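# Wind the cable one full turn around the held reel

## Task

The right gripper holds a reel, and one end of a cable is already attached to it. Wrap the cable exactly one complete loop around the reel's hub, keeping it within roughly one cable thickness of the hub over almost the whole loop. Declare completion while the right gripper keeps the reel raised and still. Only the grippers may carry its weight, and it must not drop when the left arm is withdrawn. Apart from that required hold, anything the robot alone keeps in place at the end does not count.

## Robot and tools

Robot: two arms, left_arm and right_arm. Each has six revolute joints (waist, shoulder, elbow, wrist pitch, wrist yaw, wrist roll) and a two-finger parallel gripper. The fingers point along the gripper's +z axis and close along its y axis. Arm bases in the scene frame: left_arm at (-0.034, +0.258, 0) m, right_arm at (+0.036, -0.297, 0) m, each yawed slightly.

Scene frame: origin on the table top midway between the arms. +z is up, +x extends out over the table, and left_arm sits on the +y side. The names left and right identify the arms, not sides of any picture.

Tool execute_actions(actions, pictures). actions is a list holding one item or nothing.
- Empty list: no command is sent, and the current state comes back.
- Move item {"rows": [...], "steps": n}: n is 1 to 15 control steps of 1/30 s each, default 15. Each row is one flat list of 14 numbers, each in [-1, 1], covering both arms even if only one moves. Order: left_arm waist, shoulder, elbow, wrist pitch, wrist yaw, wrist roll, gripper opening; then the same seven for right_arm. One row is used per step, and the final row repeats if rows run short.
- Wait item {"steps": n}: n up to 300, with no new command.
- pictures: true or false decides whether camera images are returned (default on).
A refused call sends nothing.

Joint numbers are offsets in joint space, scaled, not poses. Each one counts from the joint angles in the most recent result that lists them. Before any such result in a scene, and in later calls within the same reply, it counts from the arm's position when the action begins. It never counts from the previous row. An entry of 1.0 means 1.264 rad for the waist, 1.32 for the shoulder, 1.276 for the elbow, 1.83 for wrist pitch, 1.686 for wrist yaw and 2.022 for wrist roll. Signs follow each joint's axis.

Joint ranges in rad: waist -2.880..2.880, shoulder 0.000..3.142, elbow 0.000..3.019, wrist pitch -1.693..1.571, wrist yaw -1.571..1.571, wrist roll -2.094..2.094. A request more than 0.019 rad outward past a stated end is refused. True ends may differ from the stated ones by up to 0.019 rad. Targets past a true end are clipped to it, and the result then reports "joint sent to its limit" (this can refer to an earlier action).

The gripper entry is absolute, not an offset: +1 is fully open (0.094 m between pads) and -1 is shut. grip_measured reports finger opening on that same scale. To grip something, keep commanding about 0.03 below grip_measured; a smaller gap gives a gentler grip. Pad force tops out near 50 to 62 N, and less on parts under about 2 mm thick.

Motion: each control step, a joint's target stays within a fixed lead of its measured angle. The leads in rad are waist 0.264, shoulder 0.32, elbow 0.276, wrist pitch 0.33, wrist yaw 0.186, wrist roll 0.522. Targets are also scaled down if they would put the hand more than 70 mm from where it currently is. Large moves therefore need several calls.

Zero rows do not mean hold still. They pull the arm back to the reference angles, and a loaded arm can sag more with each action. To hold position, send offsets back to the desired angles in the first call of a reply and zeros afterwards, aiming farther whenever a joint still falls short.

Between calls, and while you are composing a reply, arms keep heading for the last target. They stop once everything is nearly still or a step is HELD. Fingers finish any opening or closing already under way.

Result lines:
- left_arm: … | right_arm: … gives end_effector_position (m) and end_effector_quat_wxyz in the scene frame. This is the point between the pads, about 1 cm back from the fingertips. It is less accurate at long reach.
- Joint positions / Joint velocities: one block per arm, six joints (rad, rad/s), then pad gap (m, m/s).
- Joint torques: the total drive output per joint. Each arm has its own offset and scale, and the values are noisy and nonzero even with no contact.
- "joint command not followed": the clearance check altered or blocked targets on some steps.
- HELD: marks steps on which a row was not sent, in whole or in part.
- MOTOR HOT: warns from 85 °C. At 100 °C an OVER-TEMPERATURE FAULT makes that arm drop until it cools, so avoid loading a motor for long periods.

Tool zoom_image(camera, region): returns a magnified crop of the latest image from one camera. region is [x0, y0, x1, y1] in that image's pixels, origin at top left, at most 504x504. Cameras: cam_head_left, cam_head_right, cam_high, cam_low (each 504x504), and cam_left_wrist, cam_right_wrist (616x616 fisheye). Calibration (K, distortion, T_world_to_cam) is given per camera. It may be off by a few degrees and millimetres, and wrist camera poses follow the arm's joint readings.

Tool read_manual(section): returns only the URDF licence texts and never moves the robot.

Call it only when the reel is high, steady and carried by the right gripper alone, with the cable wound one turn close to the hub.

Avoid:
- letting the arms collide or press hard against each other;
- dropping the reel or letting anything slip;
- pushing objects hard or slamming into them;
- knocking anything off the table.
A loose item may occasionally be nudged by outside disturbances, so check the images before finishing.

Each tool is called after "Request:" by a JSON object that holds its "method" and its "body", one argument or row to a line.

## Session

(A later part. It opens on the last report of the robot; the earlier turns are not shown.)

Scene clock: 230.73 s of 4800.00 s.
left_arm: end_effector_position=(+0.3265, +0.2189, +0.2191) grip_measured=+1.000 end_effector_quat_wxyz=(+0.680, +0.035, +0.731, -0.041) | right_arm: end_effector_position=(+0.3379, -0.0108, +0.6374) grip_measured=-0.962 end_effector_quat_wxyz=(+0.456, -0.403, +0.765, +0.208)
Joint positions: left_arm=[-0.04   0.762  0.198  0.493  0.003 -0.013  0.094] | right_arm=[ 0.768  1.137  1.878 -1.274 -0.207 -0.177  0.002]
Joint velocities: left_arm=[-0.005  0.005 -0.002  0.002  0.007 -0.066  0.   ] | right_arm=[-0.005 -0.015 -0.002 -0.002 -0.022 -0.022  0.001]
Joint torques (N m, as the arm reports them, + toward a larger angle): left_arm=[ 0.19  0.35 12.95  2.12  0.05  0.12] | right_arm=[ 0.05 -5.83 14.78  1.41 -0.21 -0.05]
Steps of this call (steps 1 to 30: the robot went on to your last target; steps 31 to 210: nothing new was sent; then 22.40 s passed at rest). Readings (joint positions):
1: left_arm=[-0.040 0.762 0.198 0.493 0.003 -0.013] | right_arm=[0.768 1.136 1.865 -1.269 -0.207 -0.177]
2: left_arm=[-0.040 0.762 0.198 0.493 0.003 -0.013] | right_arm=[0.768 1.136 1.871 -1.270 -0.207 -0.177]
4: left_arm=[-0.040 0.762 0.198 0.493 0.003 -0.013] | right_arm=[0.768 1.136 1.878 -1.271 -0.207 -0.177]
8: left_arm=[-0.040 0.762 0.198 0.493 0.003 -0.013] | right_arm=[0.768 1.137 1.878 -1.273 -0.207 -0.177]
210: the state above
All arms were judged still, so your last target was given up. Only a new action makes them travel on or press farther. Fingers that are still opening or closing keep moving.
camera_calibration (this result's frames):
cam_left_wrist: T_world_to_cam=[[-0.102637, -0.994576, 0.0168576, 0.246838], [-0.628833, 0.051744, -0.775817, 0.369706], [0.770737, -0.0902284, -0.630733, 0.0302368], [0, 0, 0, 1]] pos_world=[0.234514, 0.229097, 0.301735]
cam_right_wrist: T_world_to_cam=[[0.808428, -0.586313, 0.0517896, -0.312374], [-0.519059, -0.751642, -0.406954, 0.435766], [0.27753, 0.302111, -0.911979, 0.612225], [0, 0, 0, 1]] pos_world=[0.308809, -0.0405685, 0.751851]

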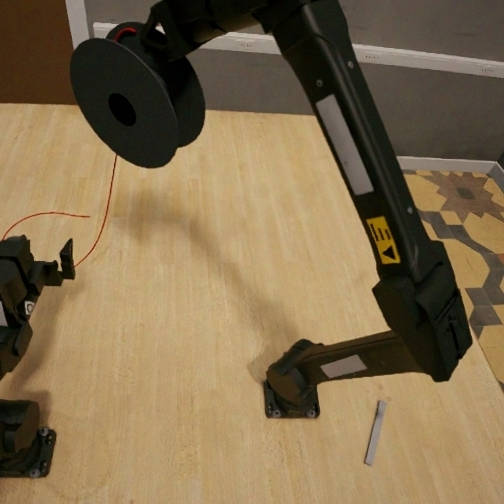

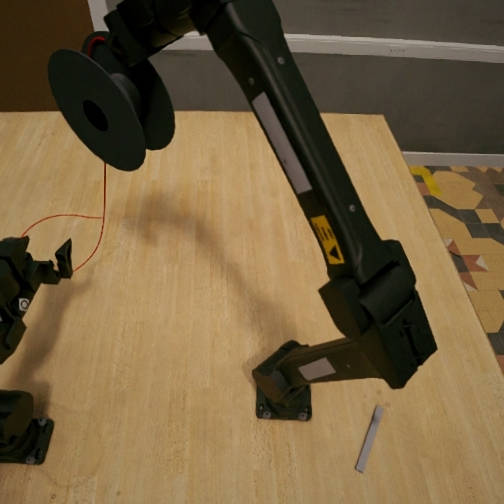

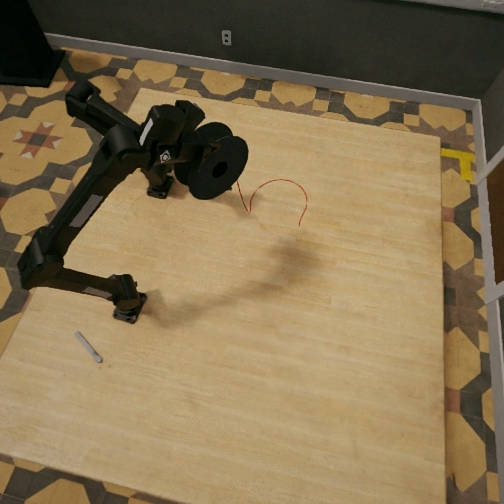

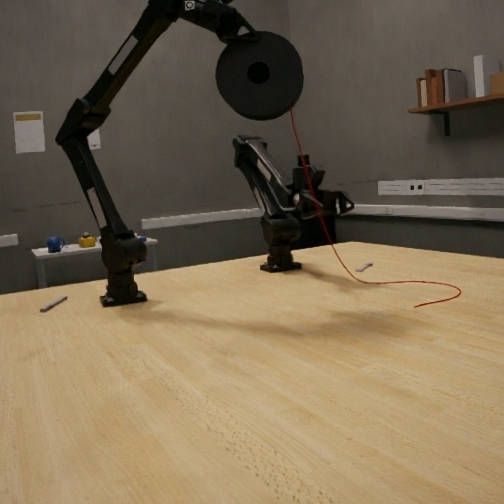

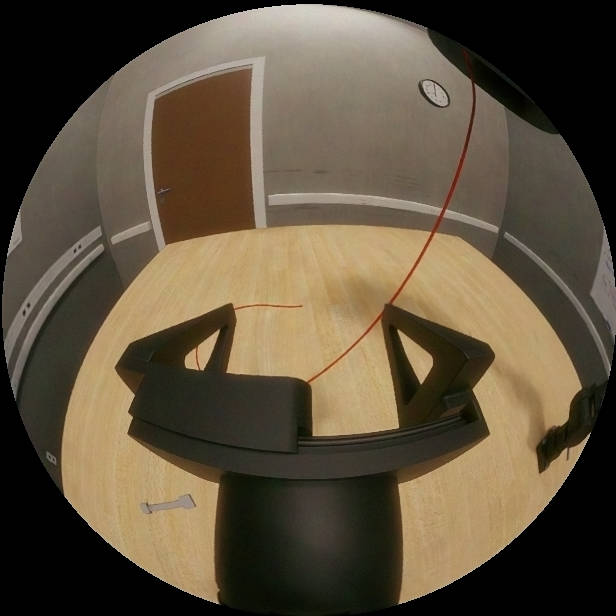

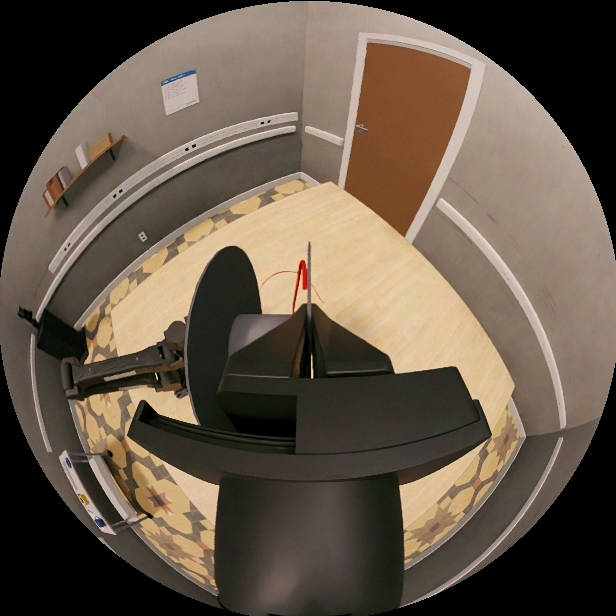

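Request:
{"method": "execute_actions", "body": {
  "actions": [
    {"rows": [[-0.02,0.008,0.04,0.008,0,0,1,0,0.003,0.043,0,0,0,-1],[-0.04,0.016,0.043,0.016,0,0,1,0,0.003,0.043,0,0,0,-1],[-0.065,0.025,0.046,0.025,0,0,1,0,0.003,0.043,0,0,0,-1],[-0.09,0.034,0.049,0.035,0,0,1,0,0.003,0.043,0,0,0,-1],[-0.115,0.044,0.052,0.045,0,0,1,0,0.003,0.043,0,0,0,-1],[-0.14,0.054,0.055,0.055,0,0,1,0,0.003,0.043,0,0,0,-1],[-0.165,0.063,0.057,0.065,0,0,1,0,0.003,0.043,0,0,0,-1],[-0.185,0.07,0.059,0.073,0,0,1,0,0.003,0.043,0,0,0,-1],[-0.2009,0.0764,0.0603,0.0791,0,0,1,0,0.003,0.043,0,0,0,-1]], "steps": 15}
  ]
}}

Scene clock: 264.87 s of 4800.00 s.
left_arm: end_effector_position=(+0.3201, +0.1240, +0.2280) grip_measured=+1.000 end_effector_quat_wxyz=(+0.686, +0.125, +0.705, -0.130) | right_arm: end_effector_position=(+0.3379, -0.0108, +0.6374) grip_measured=-0.962 end_effector_quat_wxyz=(+0.456, -0.403, +0.765, +0.208)
Joint positions: left_arm=[-0.294  0.859  0.222  0.611  0.004 -0.013  0.094] | right_arm=[ 0.768  1.137  1.878 -1.274 -0.207 -0.177  0.002]
Joint velocities: left_arm=[-0.005 -0.005 -0.007  0.012 -0.007  0.037  0.   ] | right_arm=[-0.005 -0.005  0.012 -0.012 -0.095  0.037 -0.   ]
Joint torques (N m, as the arm reports them, + toward a larger angle): left_arm=[ 0.22  0.09 13.95  3.23  0.    0.12] | right_arm=[-0.25 -6.22 14.74  1.34 -0.21 -0.08]
Steps of this call (steps 1 to 180: nothing new was sent; then 27.63 s passed at rest; steps 181 to 195: all 15 steps of this action). Readings (joint positions):
181: left_arm=[-0.041 0.762 0.198 0.493 0.003 -0.013] | right_arm=[0.768 1.137 1.878 -1.274 -0.207 -0.177]
182: left_arm=[-0.046 0.763 0.198 0.493 0.003 -0.013] | right_arm=[0.768 1.137 1.878 -1.274 -0.207 -0.177]
184: left_arm=[-0.080 0.772 0.198 0.507 0.002 -0.013] | right_arm=[0.768 1.137 1.878 -1.274 -0.207 -0.177]
188: left_arm=[-0.212 0.822 0.208 0.568 0.002 -0.013] | right_arm=[0.768 1.137 1.878 -1.274 -0.207 -0.177]
195: the state above
camera_calibration (this result's frames):
cam_left_wrist: T_world_to_cam=[[-0.350042, -0.93658, 0.016975, 0.223601], [-0.561795, 0.195398, -0.803869, 0.344666], [0.749571, -0.290924, -0.594564, 0.0556435], [0, 0, 0, 1]] pos_world=[0.230193, 0.158262, 0.306354]
cam_right_wrist: T_world_to_cam=[[0.808428, -0.586313, 0.0517896, -0.312374], [-0.519059, -0.751642, -0.406954, 0.435766], [0.27753, 0.302111, -0.911979, 0.612225], [0, 0, 0, 1]] pos_world=[0.308809, -0.0405685, 0.751851]

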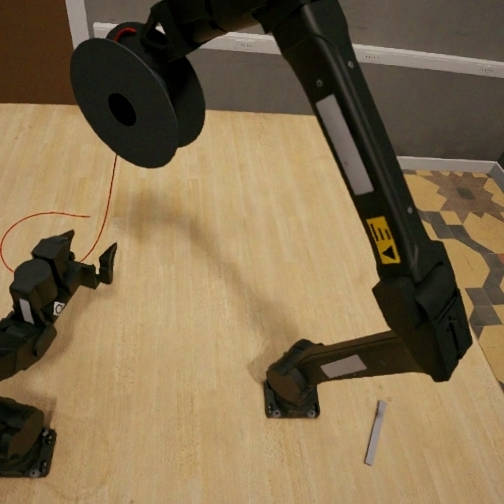

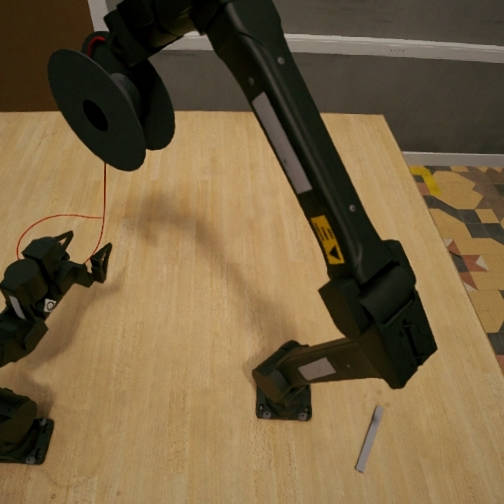

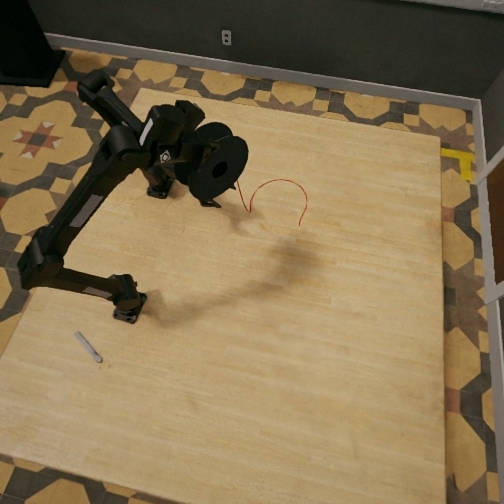

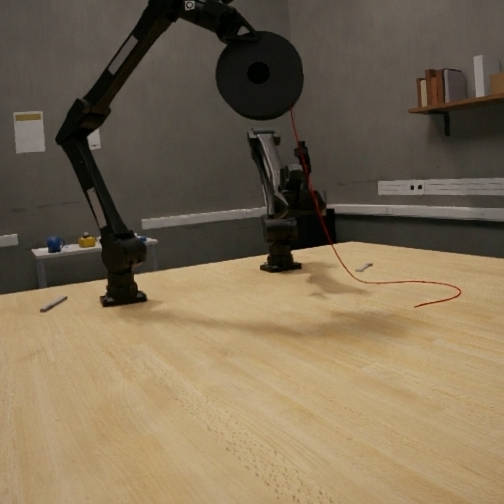

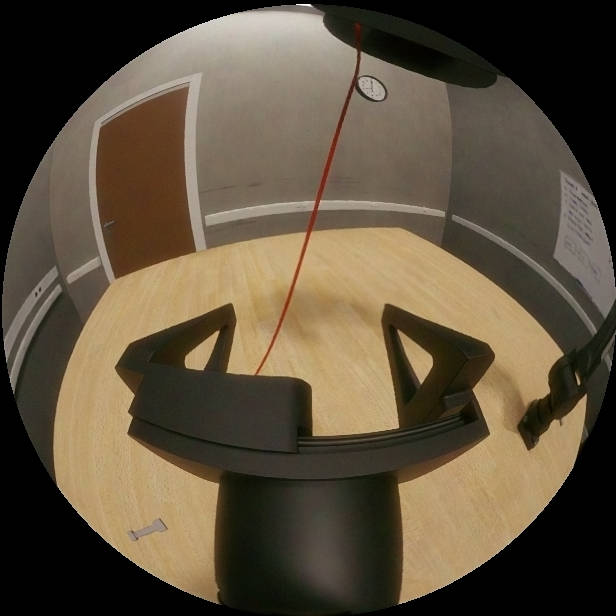

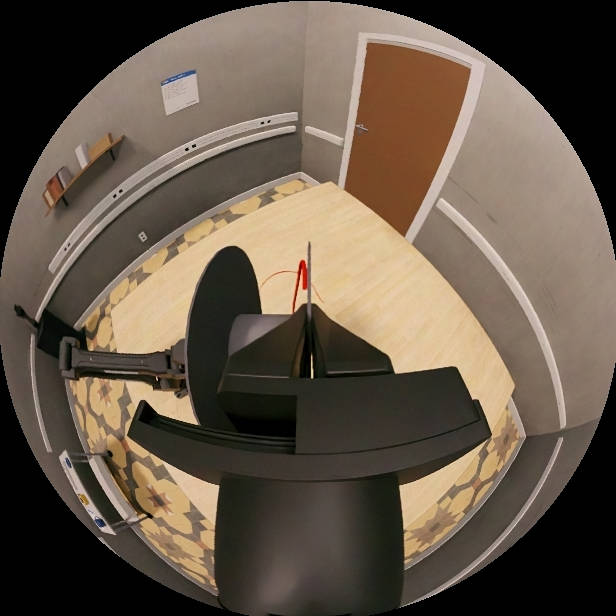

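Request:
{"method": "execute_actions", "body": {
  "actions": [
    {"rows": [[0.002,0.015,0.045,0.02,0,0,1,0,0.003,0.043,0,0,0,-1],[0.004,0.03,0.052,0.026,0,0,1,0,0.003,0.043,0,0,0,-1],[0.006,0.05,0.06,0.033,0,0,1,0,0.003,0.043,0,0,0,-1],[0.008,0.07,0.07,0.04,0,0,1,0,0.003,0.043,0,0,0,-1],[0.01,0.09,0.08,0.048,0,0,1,0,0.003,0.043,0,0,0,-1],[0.012,0.11,0.09,0.056,0,0,1,0,0.003,0.043,0,0,0,-1],[0.014,0.13,0.10,0.064,0,0,1,0,0.003,0.043,0,0,0,-1],[0.016,0.15,0.11,0.072,0,0,1,0,0.003,0.043,0,0,0,-1],[0.017,0.17,0.12,0.08,0,0,1,0,0.003,0.043,0,0,0,-1],[0.018,0.19,0.129,0.088,0,0,1,0,0.003,0.043,0,0,0,-1],[0.019,0.203,0.135,0.093,0,0,1,0,0.003,0.043,0,0,0,-1],[0.019,0.2114,0.1393,0.0968,0,0,1,0,0.003,0.043,0,0,0,-1]], "steps": 15}
  ]
}}

Scene clock: 277.60 s of 4800.00 s.
left_arm: end_effector_position=(+0.3814, +0.1062, +0.2280) grip_measured=+1.000 end_effector_quat_wxyz=(+0.687, +0.121, +0.705, -0.127) | right_arm: end_effector_position=(+0.3379, -0.0108, +0.6374) grip_measured=-0.962 end_effector_quat_wxyz=(+0.456, -0.403, +0.765, +0.208)
Joint positions: left_arm=[-0.283  1.14   0.359  0.757  0.004 -0.013  0.094] | right_arm=[ 0.768  1.137  1.878 -1.274 -0.207 -0.177  0.002]
Joint velocities: left_arm=[0.005 0.054 0.051 0.032 0.007 0.007 0.   ] | right_arm=[-0.015 -0.034 -0.002  0.002  0.022  0.022 -0.   ]
Joint torques (N m, as the arm reports them, + toward a larger angle): left_arm=[ 1.15 -4.01 11.85  3.18  0.05  0.12] | right_arm=[-0.02 -5.85 14.71  1.4  -0.26 -0.04]
Steps of this call (steps 1 to 15: the robot went on to your last target; steps 16 to 200: nothing new was sent; then 5.57 s passed at rest; steps 201 to 215: all 15 steps of this action). Readings (joint positions):
201: left_arm=[-0.294 0.859 0.222 0.613 0.004 -0.013] | right_arm=[0.768 1.137 1.878 -1.274 -0.207 -0.177]
202: left_arm=[-0.294 0.863 0.223 0.619 0.004 -0.013] | right_arm=[0.768 1.137 1.878 -1.274 -0.207 -0.177]
204: left_arm=[-0.294 0.886 0.231 0.638 0.004 -0.013] | right_arm=[0.768 1.137 1.878 -1.274 -0.207 -0.177]
208: left_arm=[-0.292 0.994 0.281 0.689 0.004 -0.013] | right_arm=[0.768 1.137 1.878 -1.274 -0.207 -0.177]
215: the state above
camera_calibration (this result's frames):
cam_left_wrist: T_world_to_cam=[[-0.33969, -0.940384, 0.0169768, 0.22489], [-0.56248, 0.188649, -0.805002, 0.383796], [0.753809, -0.283, -0.593029, 0.00173678], [0, 0, 0, 1]] pos_world=[0.290961, 0.139572, 0.306169]
cam_right_wrist: T_world_to_cam=[[0.808428, -0.586313, 0.0517896, -0.312374], [-0.519059, -0.751642, -0.406954, 0.435766], [0.27753, 0.302111, -0.911979, 0.612225], [0, 0, 0, 1]] pos_world=[0.308809, -0.0405685, 0.751851]

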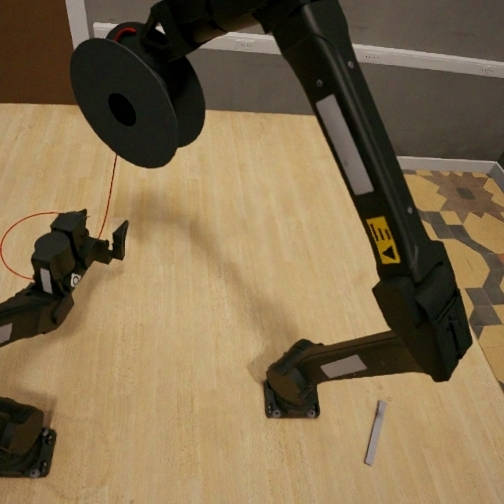

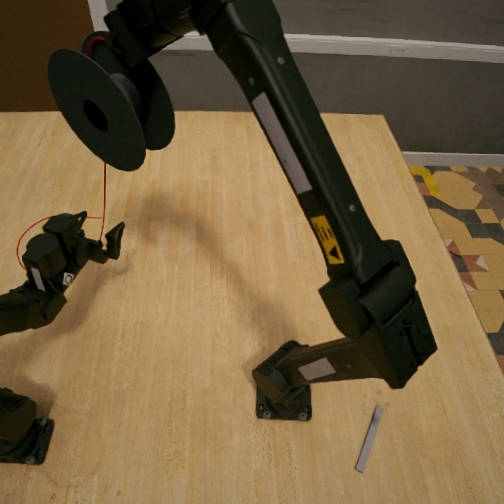

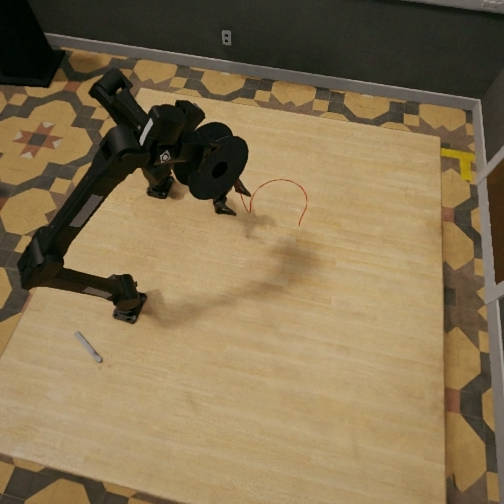

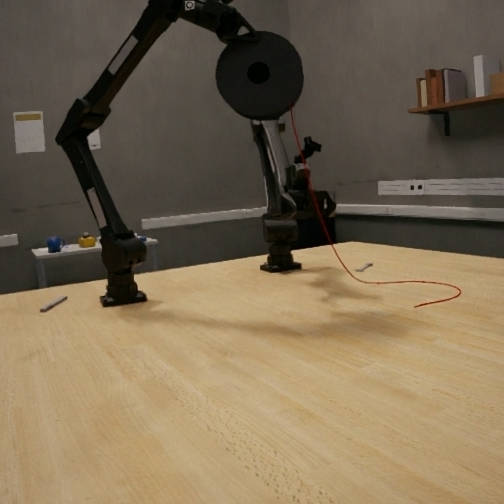

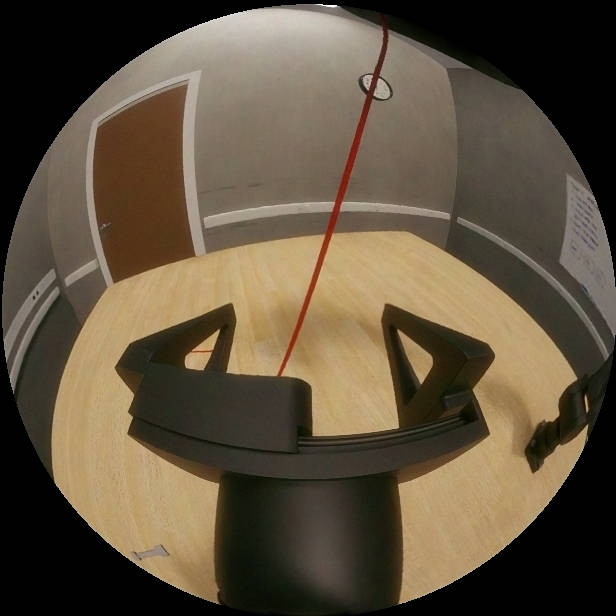

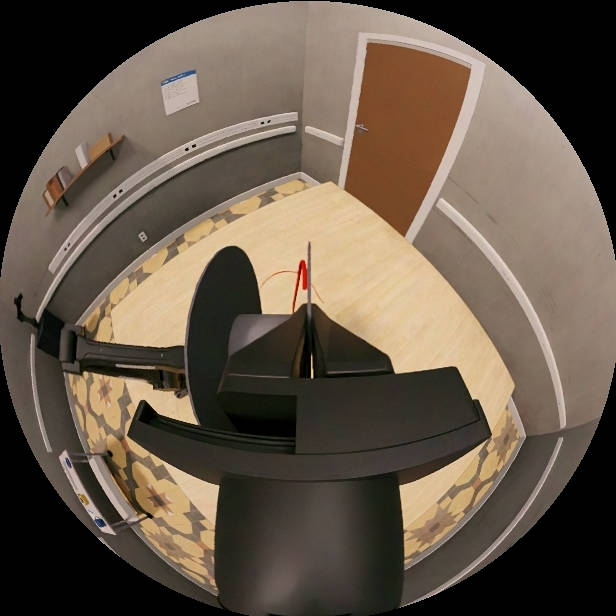

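Request:
{"method": "zoom_image", "body": {
  "camera": "cam_head_left",
  "region": [30, 150, 190, 310]
}}

Request:
{"method": "zoom_image", "body": {
  "camera": "cam_high",
  "region": [180, 140, 300, 260]
}}

Request:
{"method": "zoom_image", "body": {
  "camera": "cam_low",
  "region": [240, 120, 380, 260]
}}

Region (30, 150, 190, 310) of cam_head_left's 504x504 image, scaled by 3.150, with more detail than that image has.

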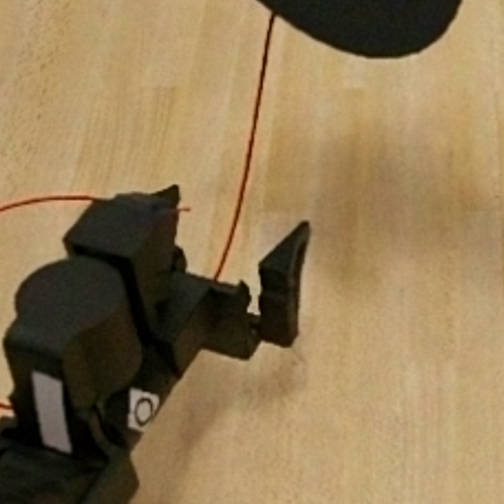

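Region (180, 140, 300, 260) of cam_high's 504x504 image, scaled by 4.200, with more detail than that image has.

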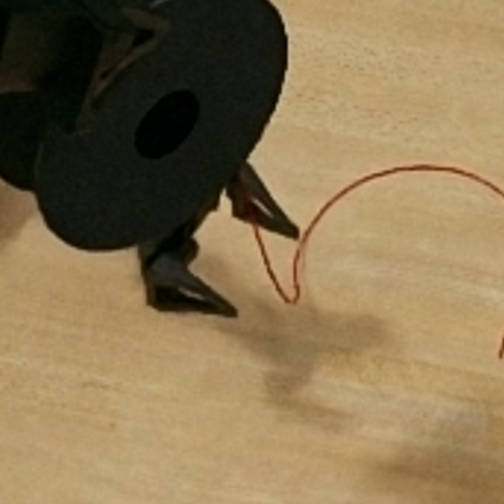

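Region (240, 120, 380, 260) of cam_low's 504x504 image, scaled by 3.600, with more detail than that image has.

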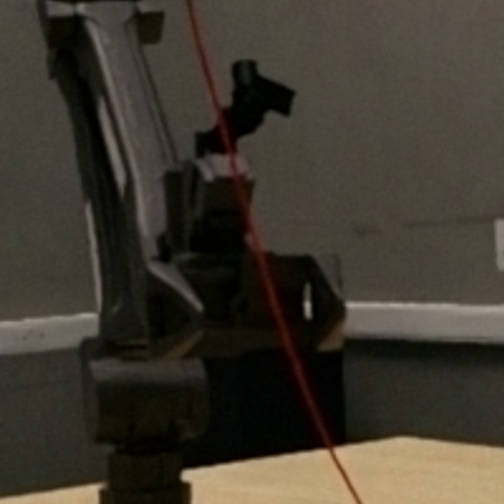

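Request:
{"method": "zoom_image", "body": {
  "camera": "cam_left_wrist",
  "region": [210, 180, 410, 400]
}}

Region (210, 180, 410, 400) of cam_left_wrist's 616x616 image, scaled by 2.291, with more detail than that image has; it fills the left 458 columns of this view, and the rest is white.

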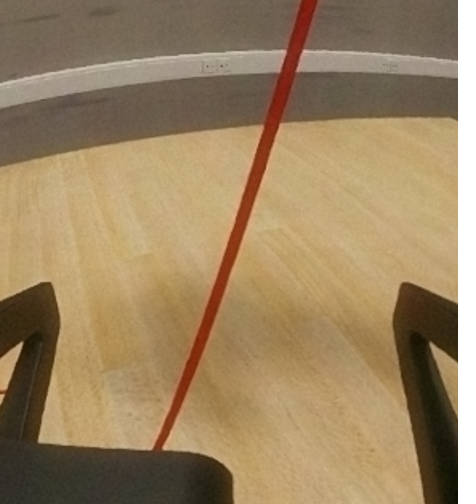

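Request:
{"method": "execute_actions", "body": {
  "actions": []
}}

Scene clock: 320.13 s of 4800.00 s.
left_arm: end_effector_position=(+0.3815, +0.1062, +0.2291) grip_measured=+1.000 end_effector_quat_wxyz=(+0.689, +0.120, +0.704, -0.127) | right_arm: end_effector_position=(+0.3379, -0.0108, +0.6374) grip_measured=-0.962 end_effector_quat_wxyz=(+0.456, -0.403, +0.765, +0.208)
Joint positions: left_arm=[-0.283  1.14   0.359  0.762  0.004 -0.013  0.094] | right_arm=[ 0.768  1.137  1.878 -1.274 -0.207 -0.177  0.002]
Joint velocities: left_arm=[ 0.005 -0.015  0.007  0.012  0.022  0.037  0.   ] | right_arm=[ 0.005 -0.005  0.002  0.012 -0.051 -0.022  0.   ]
Joint torques (N m, as the arm reports them, + toward a larger angle): left_arm=[ 1.27 -4.07 12.03  3.14  0.05  0.12] | right_arm=[-0.22 -6.22 14.91  1.53 -0.2  -0.11]
Steps of this call (steps 1 to 15: the robot went on to your last target; steps 16 to 200: nothing new was sent; then 35.87 s passed at rest). Readings (joint positions):
1: left_arm=[-0.283 1.140 0.359 0.758 0.004 -0.013] | right_arm=[0.768 1.137 1.878 -1.274 -0.207 -0.177]
2: left_arm=[-0.283 1.140 0.359 0.759 0.004 -0.013] | right_arm=[0.768 1.137 1.878 -1.274 -0.207 -0.177]
4: left_arm=[-0.283 1.140 0.359 0.761 0.004 -0.013] | right_arm=[0.768 1.137 1.878 -1.274 -0.207 -0.177]
8: left_arm=[-0.283 1.140 0.359 0.762 0.004 -0.013] | right_arm=[0.768 1.137 1.878 -1.274 -0.207 -0.177]
200: the state above
All arms were judged still, so your last target was given up. Only a new action makes them travel on or press farther. Fingers that are still opening or closing keep moving.
camera_calibration (this result's frames):
cam_left_wrist: T_world_to_cam=[[-0.339763, -0.940358, 0.016981, 0.224896], [-0.559009, 0.187391, -0.807709, 0.384117], [0.756353, -0.283922, -0.589337, 0.000593727], [0, 0, 0, 1]] pos_world=[0.290687, 0.139672, 0.306785]
cam_right_wrist: T_world_to_cam=[[0.808428, -0.586313, 0.0517896, -0.312374], [-0.519059, -0.751642, -0.406954, 0.435766], [0.27753, 0.302111, -0.911979, 0.612225], [0, 0, 0, 1]] pos_world=[0.308809, -0.0405685, 0.751851]

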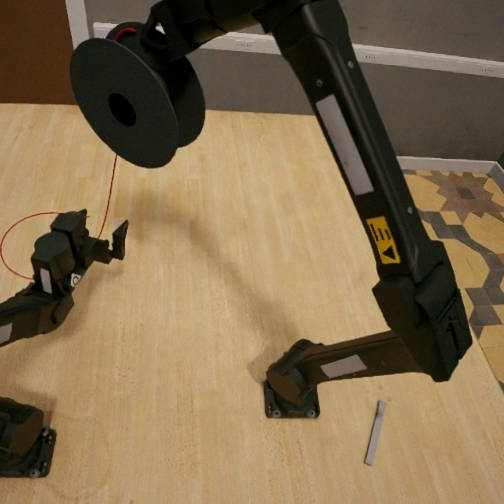

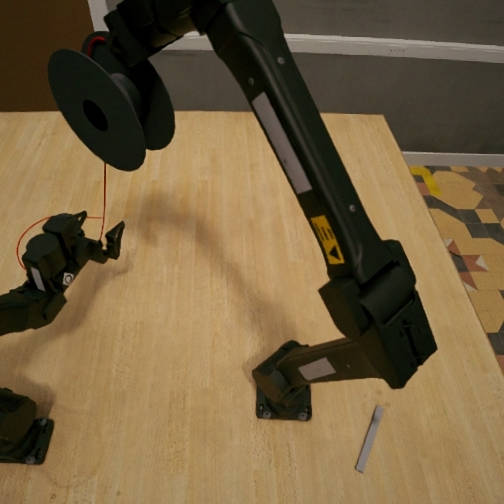

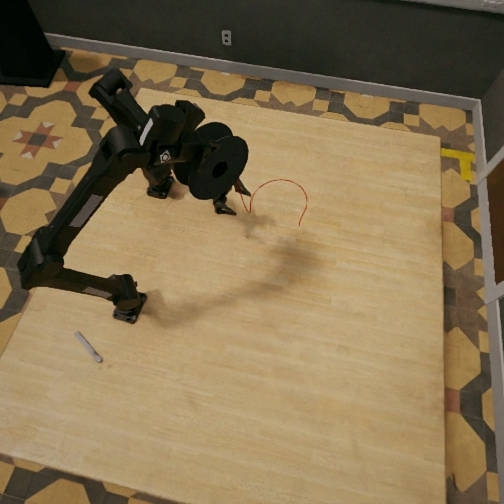

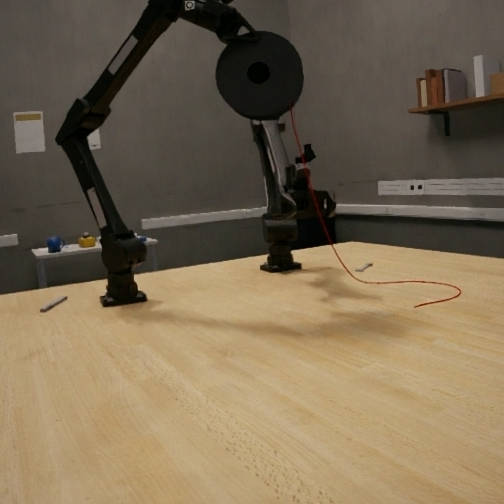

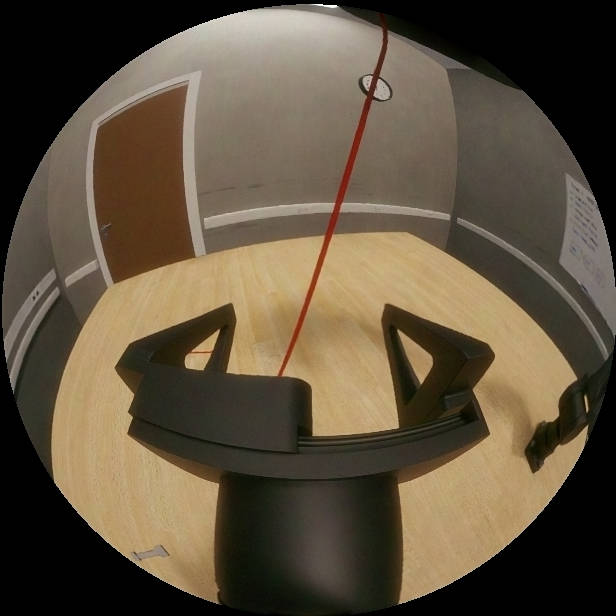

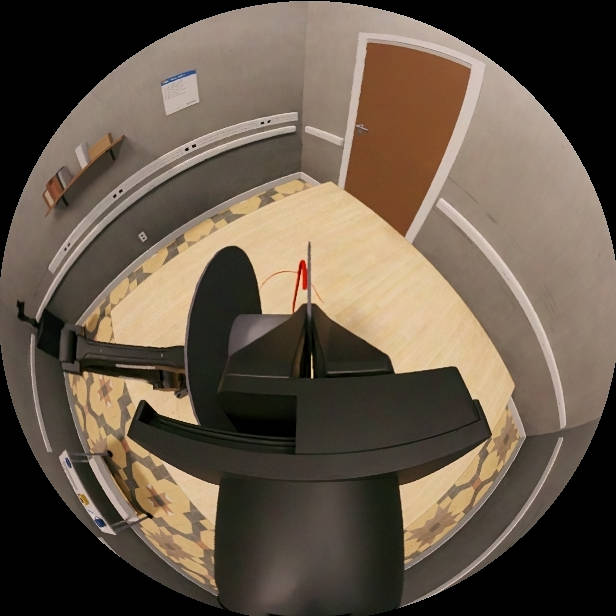

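Request:
{"method": "zoom_image", "body": {
  "camera": "cam_head_left",
  "region": [30, 150, 180, 300]
}}

Request:
{"method": "zoom_image", "body": {
  "camera": "cam_head_right",
  "region": [20, 150, 170, 300]
}}

Request:
{"method": "zoom_image", "body": {
  "camera": "cam_low",
  "region": [240, 100, 390, 250]
}}

Region (30, 150, 180, 300) of cam_head_left's 504x504 image, scaled by 3.360, with more detail than that image has.

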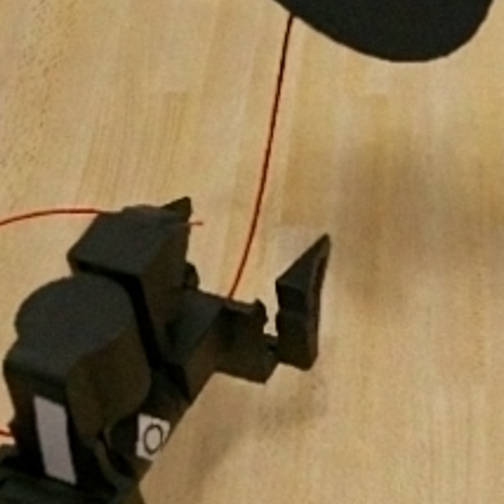

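Region (20, 150, 170, 300) of cam_head_right's 504x504 image, scaled by 3.360, with more detail than that image has.

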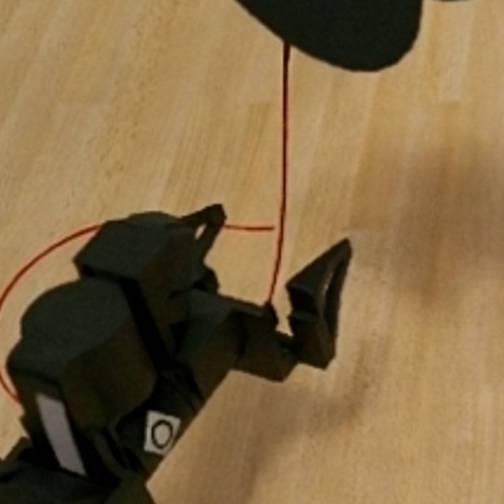

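Region (240, 100, 390, 250) of cam_low's 504x504 image, scaled by 3.360, with more detail than that image has.

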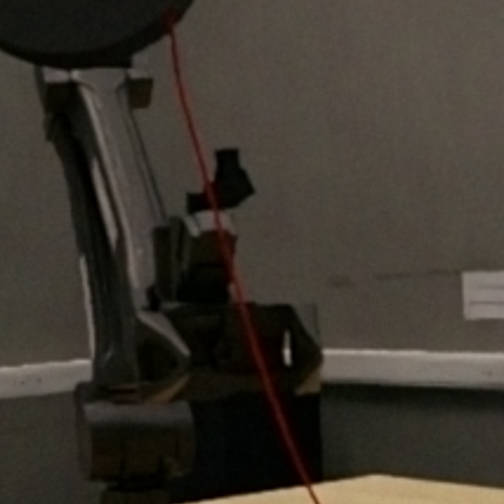

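Request:
{"method": "execute_actions", "body": {
  "actions": [
    {"rows": [[0.005,0.017,0.018,0.01,0,0,1,0,0.003,0.043,0,0,0,-1],[0.01,0.034,0.036,0.02,0,0,1,0,0.003,0.043,0,0,0,-1],[0.015,0.05,0.054,0.03,0,0,1,0,0.003,0.043,0,0,0,-1],[0.02,0.068,0.072,0.04,-0.002,0.006,1,0,0.003,0.043,0,0,0,-1]], "steps": 15}
  ]
}}

Scene clock: 352.97 s of 4800.00 s.
left_arm: end_effector_position=(+0.4043, +0.1047, +0.2271) grip_measured=+1.000 end_effector_quat_wxyz=(+0.692, +0.115, +0.702, -0.122) | right_arm: end_effector_position=(+0.3379, -0.0108, +0.6374) grip_measured=-0.962 end_effector_quat_wxyz=(+0.456, -0.403, +0.765, +0.208)
Joint positions: left_arm=[-0.269  1.228  0.407  0.808  0.003 -0.013  0.094] | right_arm=[ 0.768  1.137  1.878 -1.274 -0.207 -0.177  0.002]
Joint velocities: left_arm=[-0.005  0.005  0.002 -0.012 -0.007  0.022  0.   ] | right_arm=[-0.015  0.005 -0.007 -0.002 -0.007  0.007 -0.   ]
Joint torques (N m, as the arm reports them, + toward a larger angle): left_arm=[ 1.19 -4.94 12.01  3.21 -0.06  0.24] | right_arm=[-0.26 -6.89 14.84  1.58 -0.24 -0.07]
Steps of this call (steps 1 to 180: nothing new was sent; then 26.33 s passed at rest; steps 181 to 195: all 15 steps of this action). Readings (joint positions):
181: left_arm=[-0.283 1.140 0.359 0.762 0.004 -0.013] | right_arm=[0.768 1.137 1.878 -1.274 -0.207 -0.177]
182: left_arm=[-0.283 1.144 0.359 0.764 0.004 -0.013] | right_arm=[0.768 1.137 1.878 -1.274 -0.207 -0.177]
184: left_arm=[-0.280 1.166 0.365 0.783 0.004 -0.013] | right_arm=[0.768 1.137 1.878 -1.274 -0.207 -0.177]
188: left_arm=[-0.270 1.223 0.401 0.804 0.003 -0.013] | right_arm=[0.768 1.137 1.878 -1.274 -0.207 -0.177]
195: the state above
camera_calibration (this result's frames):
cam_left_wrist: T_world_to_cam=[[-0.326201, -0.945148, 0.0169713, 0.226333], [-0.556701, 0.177563, -0.811514, 0.396497], [0.763988, -0.274164, -0.584086, -0.0236441], [0, 0, 0, 1]] pos_world=[0.312624, 0.137032, 0.304111]
cam_right_wrist: T_world_to_cam=[[0.808428, -0.586313, 0.0517896, -0.312374], [-0.519059, -0.751642, -0.406954, 0.435766], [0.27753, 0.302111, -0.911979, 0.612225], [0, 0, 0, 1]] pos_world=[0.308809, -0.0405685, 0.751851]

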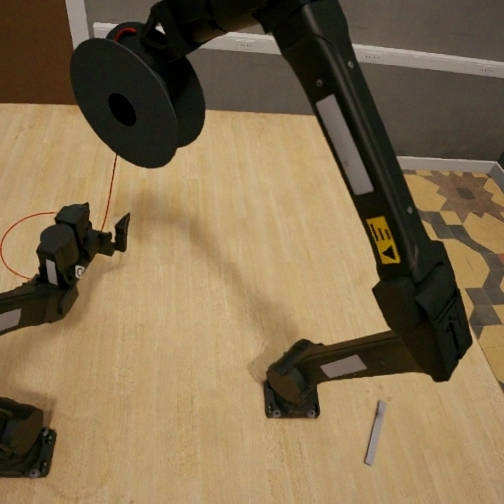

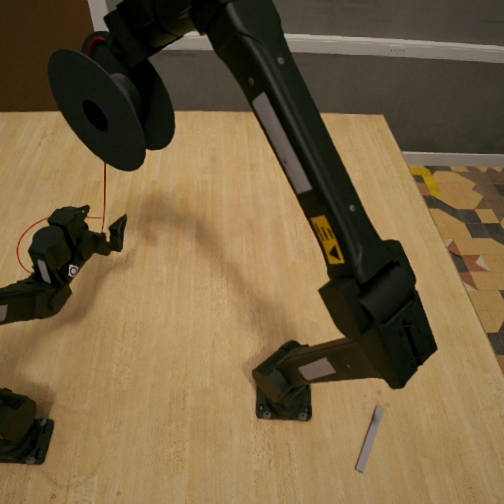

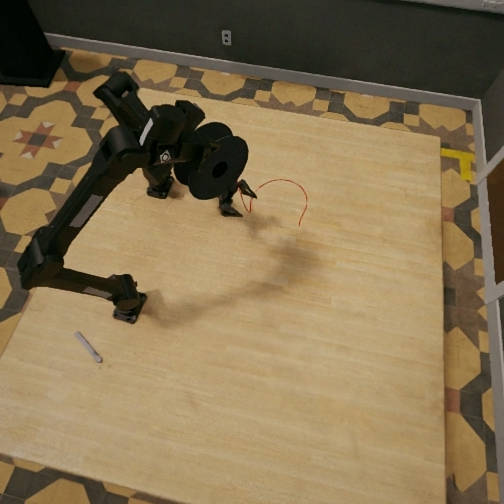

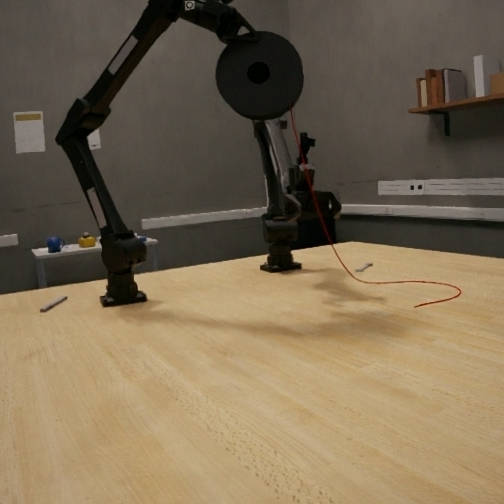

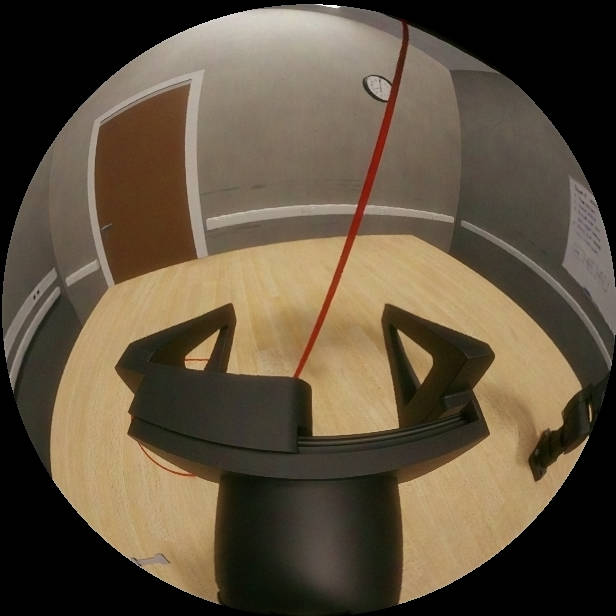

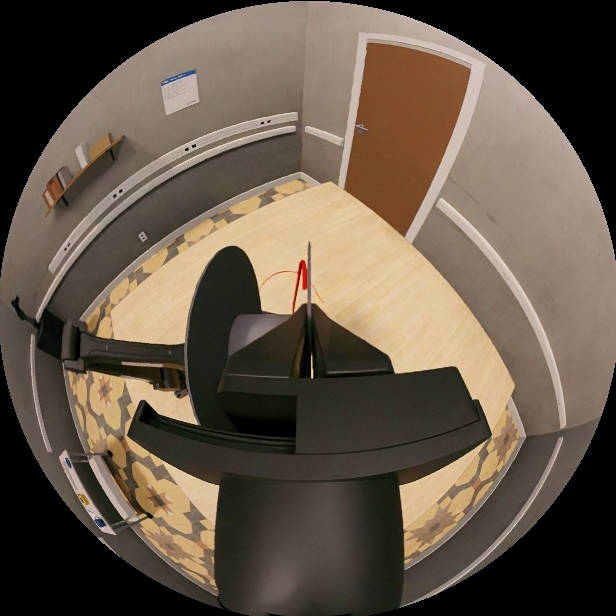

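Request:
{"method": "execute_actions", "body": {
  "actions": [
    {"rows": [[0,0.003,0.035,0.01,0,0,0.6,0,0.003,0.043,0,0,0,-1],[0,0.003,0.035,0.01,0,0,0.2,0,0.003,0.043,0,0,0,-1],[0,0.003,0.035,0.01,0,0,-0.2,0,0.003,0.043,0,0,0,-1],[0,0.003,0.035,0.01,0,0,-0.5,0,0.003,0.043,0,0,0,-1],[0,0.003,0.035,0.01,0,0,-0.7,0,0.003,0.043,0,0,0,-1],[0,0.003,0.035,0.01,0,0,-0.8,0,0.003,0.043,0,0,0,-1],[0,0.003,0.035,0.01,0,0,-0.85,0,0.003,0.043,0,0,0,-1],[0,0.003,0.035,0.01,0,0,-0.88,0,0.003,0.043,0,0,0,-1],[0,0.003,0.035,0.01,0,0,-0.9,0,0.003,0.043,0,0,0,-1],[0,0.003,0.035,0.01,0,0,-0.92,0,0.003,0.043,0,0,0,-1],[0,0.003,0.035,0.01,0,0,-0.94,0,0.003,0.043,0,0,0,-1],[0,0.003,0.035,0.01,0,0,-0.95,0,0.003,0.043,0,0,0,-1]], "steps": 15}
  ]
}}

Scene clock: 361.07 s of 4800.00 s.
left_arm: end_effector_position=(+0.4043, +0.1047, +0.2271) grip_measured=-0.944 end_effector_quat_wxyz=(+0.692, +0.115, +0.702, -0.122) | right_arm: end_effector_position=(+0.3379, -0.0108, +0.6374) grip_measured=-0.962 end_effector_quat_wxyz=(+0.456, -0.403, +0.765, +0.208)
Joint positions: left_arm=[-0.269  1.228  0.407  0.808  0.003 -0.013  0.003] | right_arm=[ 0.768  1.137  1.878 -1.274 -0.207 -0.177  0.002]
Joint velocities: left_arm=[-0.005 -0.005 -0.002 -0.007 -0.095  0.007  0.   ] | right_arm=[-0.005  0.005 -0.017  0.002 -0.095 -0.022 -0.001]
Joint torques (N m, as the arm reports them, + toward a larger angle): left_arm=[ 0.16 -4.61 12.    2.78  0.04  0.12] | right_arm=[-0.46 -5.87 14.78  1.7  -0.23 -0.06]
Steps of this call (steps 1 to 15: the robot went on to your last target; steps 16 to 200: nothing new was sent; then 0.93 s passed at rest; steps 201 to 215: all 15 steps of this action). Readings (joint positions):
201: left_arm=[-0.269 1.228 0.407 0.808 0.003 -0.013] | right_arm=[0.768 1.137 1.878 -1.274 -0.207 -0.177]
202: left_arm=[-0.269 1.228 0.407 0.808 0.003 -0.013] | right_arm=[0.768 1.137 1.878 -1.274 -0.207 -0.177]
204: left_arm=[-0.269 1.228 0.407 0.808 0.003 -0.013] | right_arm=[0.768 1.137 1.878 -1.274 -0.207 -0.177]
208: left_arm=[-0.269 1.228 0.407 0.808 0.003 -0.013] | right_arm=[0.768 1.137 1.878 -1.274 -0.207 -0.177]
215: the state above
camera_calibration (this result's frames):
cam_left_wrist: T_world_to_cam=[[-0.326201, -0.945148, 0.0169713, 0.226333], [-0.556701, 0.177563, -0.811514, 0.396497], [0.763988, -0.274164, -0.584086, -0.0236441], [0, 0, 0, 1]] pos_world=[0.312624, 0.137032, 0.304111]
cam_right_wrist: T_world_to_cam=[[0.808428, -0.586313, 0.0517896, -0.312374], [-0.519059, -0.751642, -0.406954, 0.435766], [0.27753, 0.302111, -0.911979, 0.612225], [0, 0, 0, 1]] pos_world=[0.308809, -0.0405685, 0.751851]

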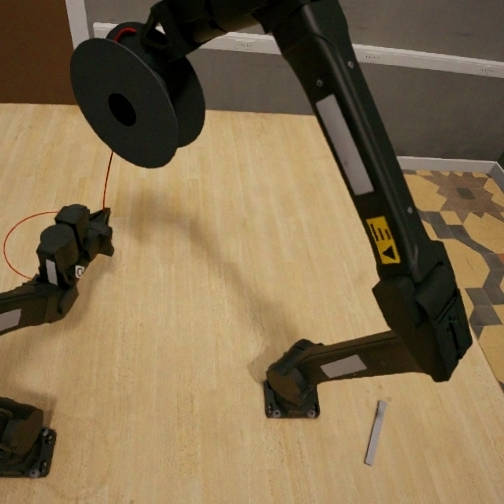

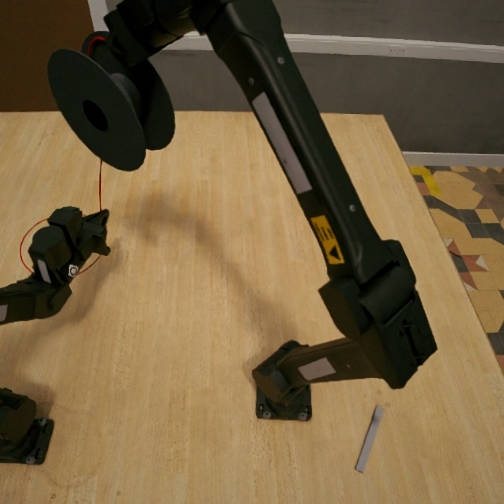

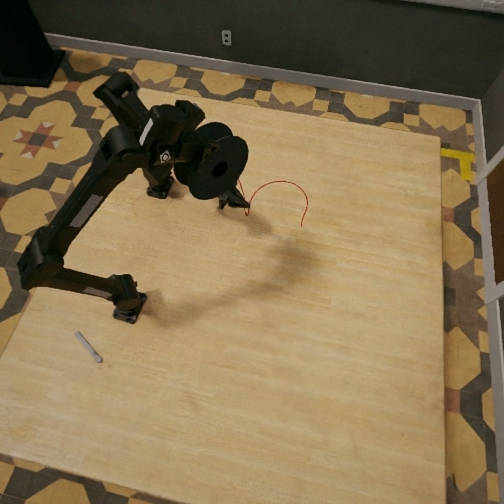

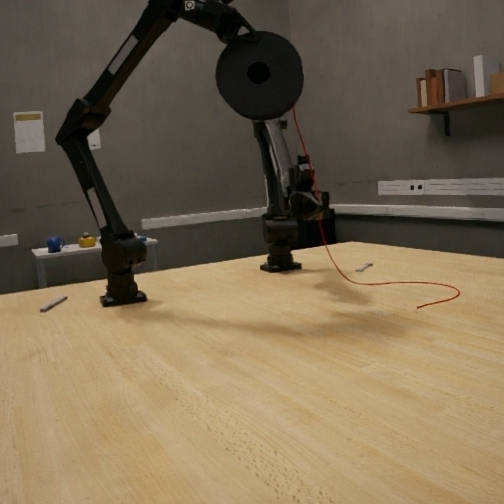

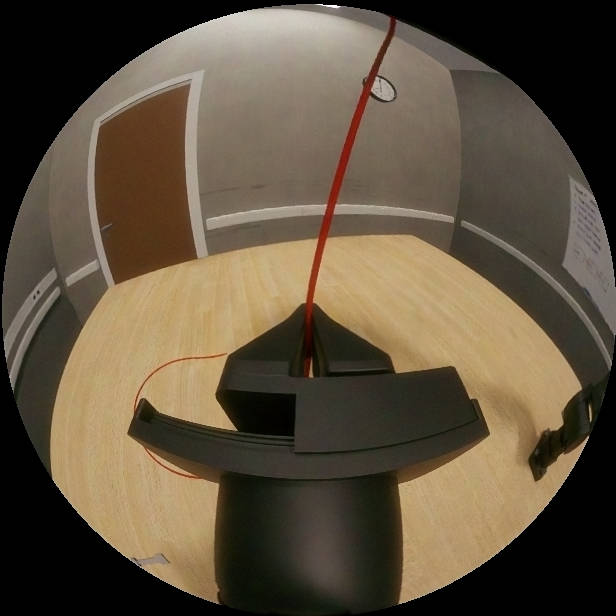

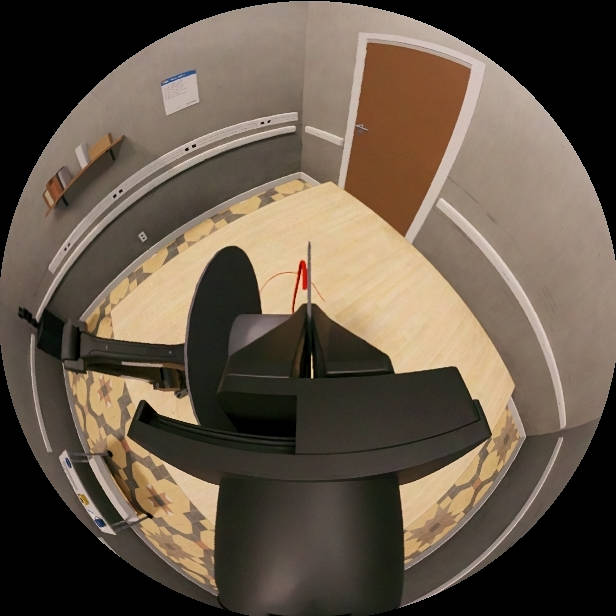

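Request:
{"method": "execute_actions", "body": {
  "actions": [
    {"rows": [[0,0.003,0.035,0.01,0,0,-0.96,0,0.003,0.043,0,0,0,-1],[0,0.003,0.035,0.01,0,0,-0.97,0,0.003,0.043,0,0,0,-1],[0,0.003,0.035,0.01,0,0,-0.975,0,0.003,0.043,0,0,0,-1]], "steps": 10}
  ],
  "pictures": false
}}

Scene clock: 367.03 s of 4800.00 s.
left_arm: end_effector_position=(+0.4043, +0.1047, +0.2271) grip_measured=-0.960 end_effector_quat_wxyz=(+0.692, +0.115, +0.702, -0.122) | right_arm: end_effector_position=(+0.3379, -0.0108, +0.6374) grip_measured=-0.962 end_effector_quat_wxyz=(+0.456, -0.403, +0.765, +0.208)
Joint positions: left_arm=[-0.269  1.228  0.407  0.808  0.003 -0.013  0.002] | right_arm=[ 0.768  1.137  1.878 -1.274 -0.207 -0.177  0.002]
Joint velocities: left_arm=[-0.005 -0.005 -0.007 -0.002  0.022 -0.022 -0.001] | right_arm=[-0.005 -0.005 -0.007  0.002  0.007 -0.007 -0.   ]
Joint torques (N m, as the arm reports them, + toward a larger angle): left_arm=[ 0.23 -4.78 11.99  2.79  0.04  0.12] | right_arm=[-0.35 -6.17 15.    1.57 -0.25 -0.03]
Steps of this call (steps 1 to 15: the robot went on to your last target; steps 16 to 169: nothing new was sent; steps 170 to 179: all 10 steps of this action). Readings (joint positions):
170: left_arm=[-0.269 1.228 0.407 0.808 0.003 -0.013] | right_arm=[0.768 1.137 1.878 -1.274 -0.207 -0.177]
171: left_arm=[-0.269 1.228 0.407 0.808 0.003 -0.013] | right_arm=[0.768 1.137 1.878 -1.274 -0.207 -0.177]
173: left_arm=[-0.269 1.228 0.407 0.808 0.003 -0.013] | right_arm=[0.768 1.137 1.878 -1.274 -0.207 -0.177]
177: left_arm=[-0.269 1.228 0.407 0.808 0.003 -0.013] | right_arm=[0.768 1.137 1.878 -1.274 -0.207 -0.177]
179: the state above


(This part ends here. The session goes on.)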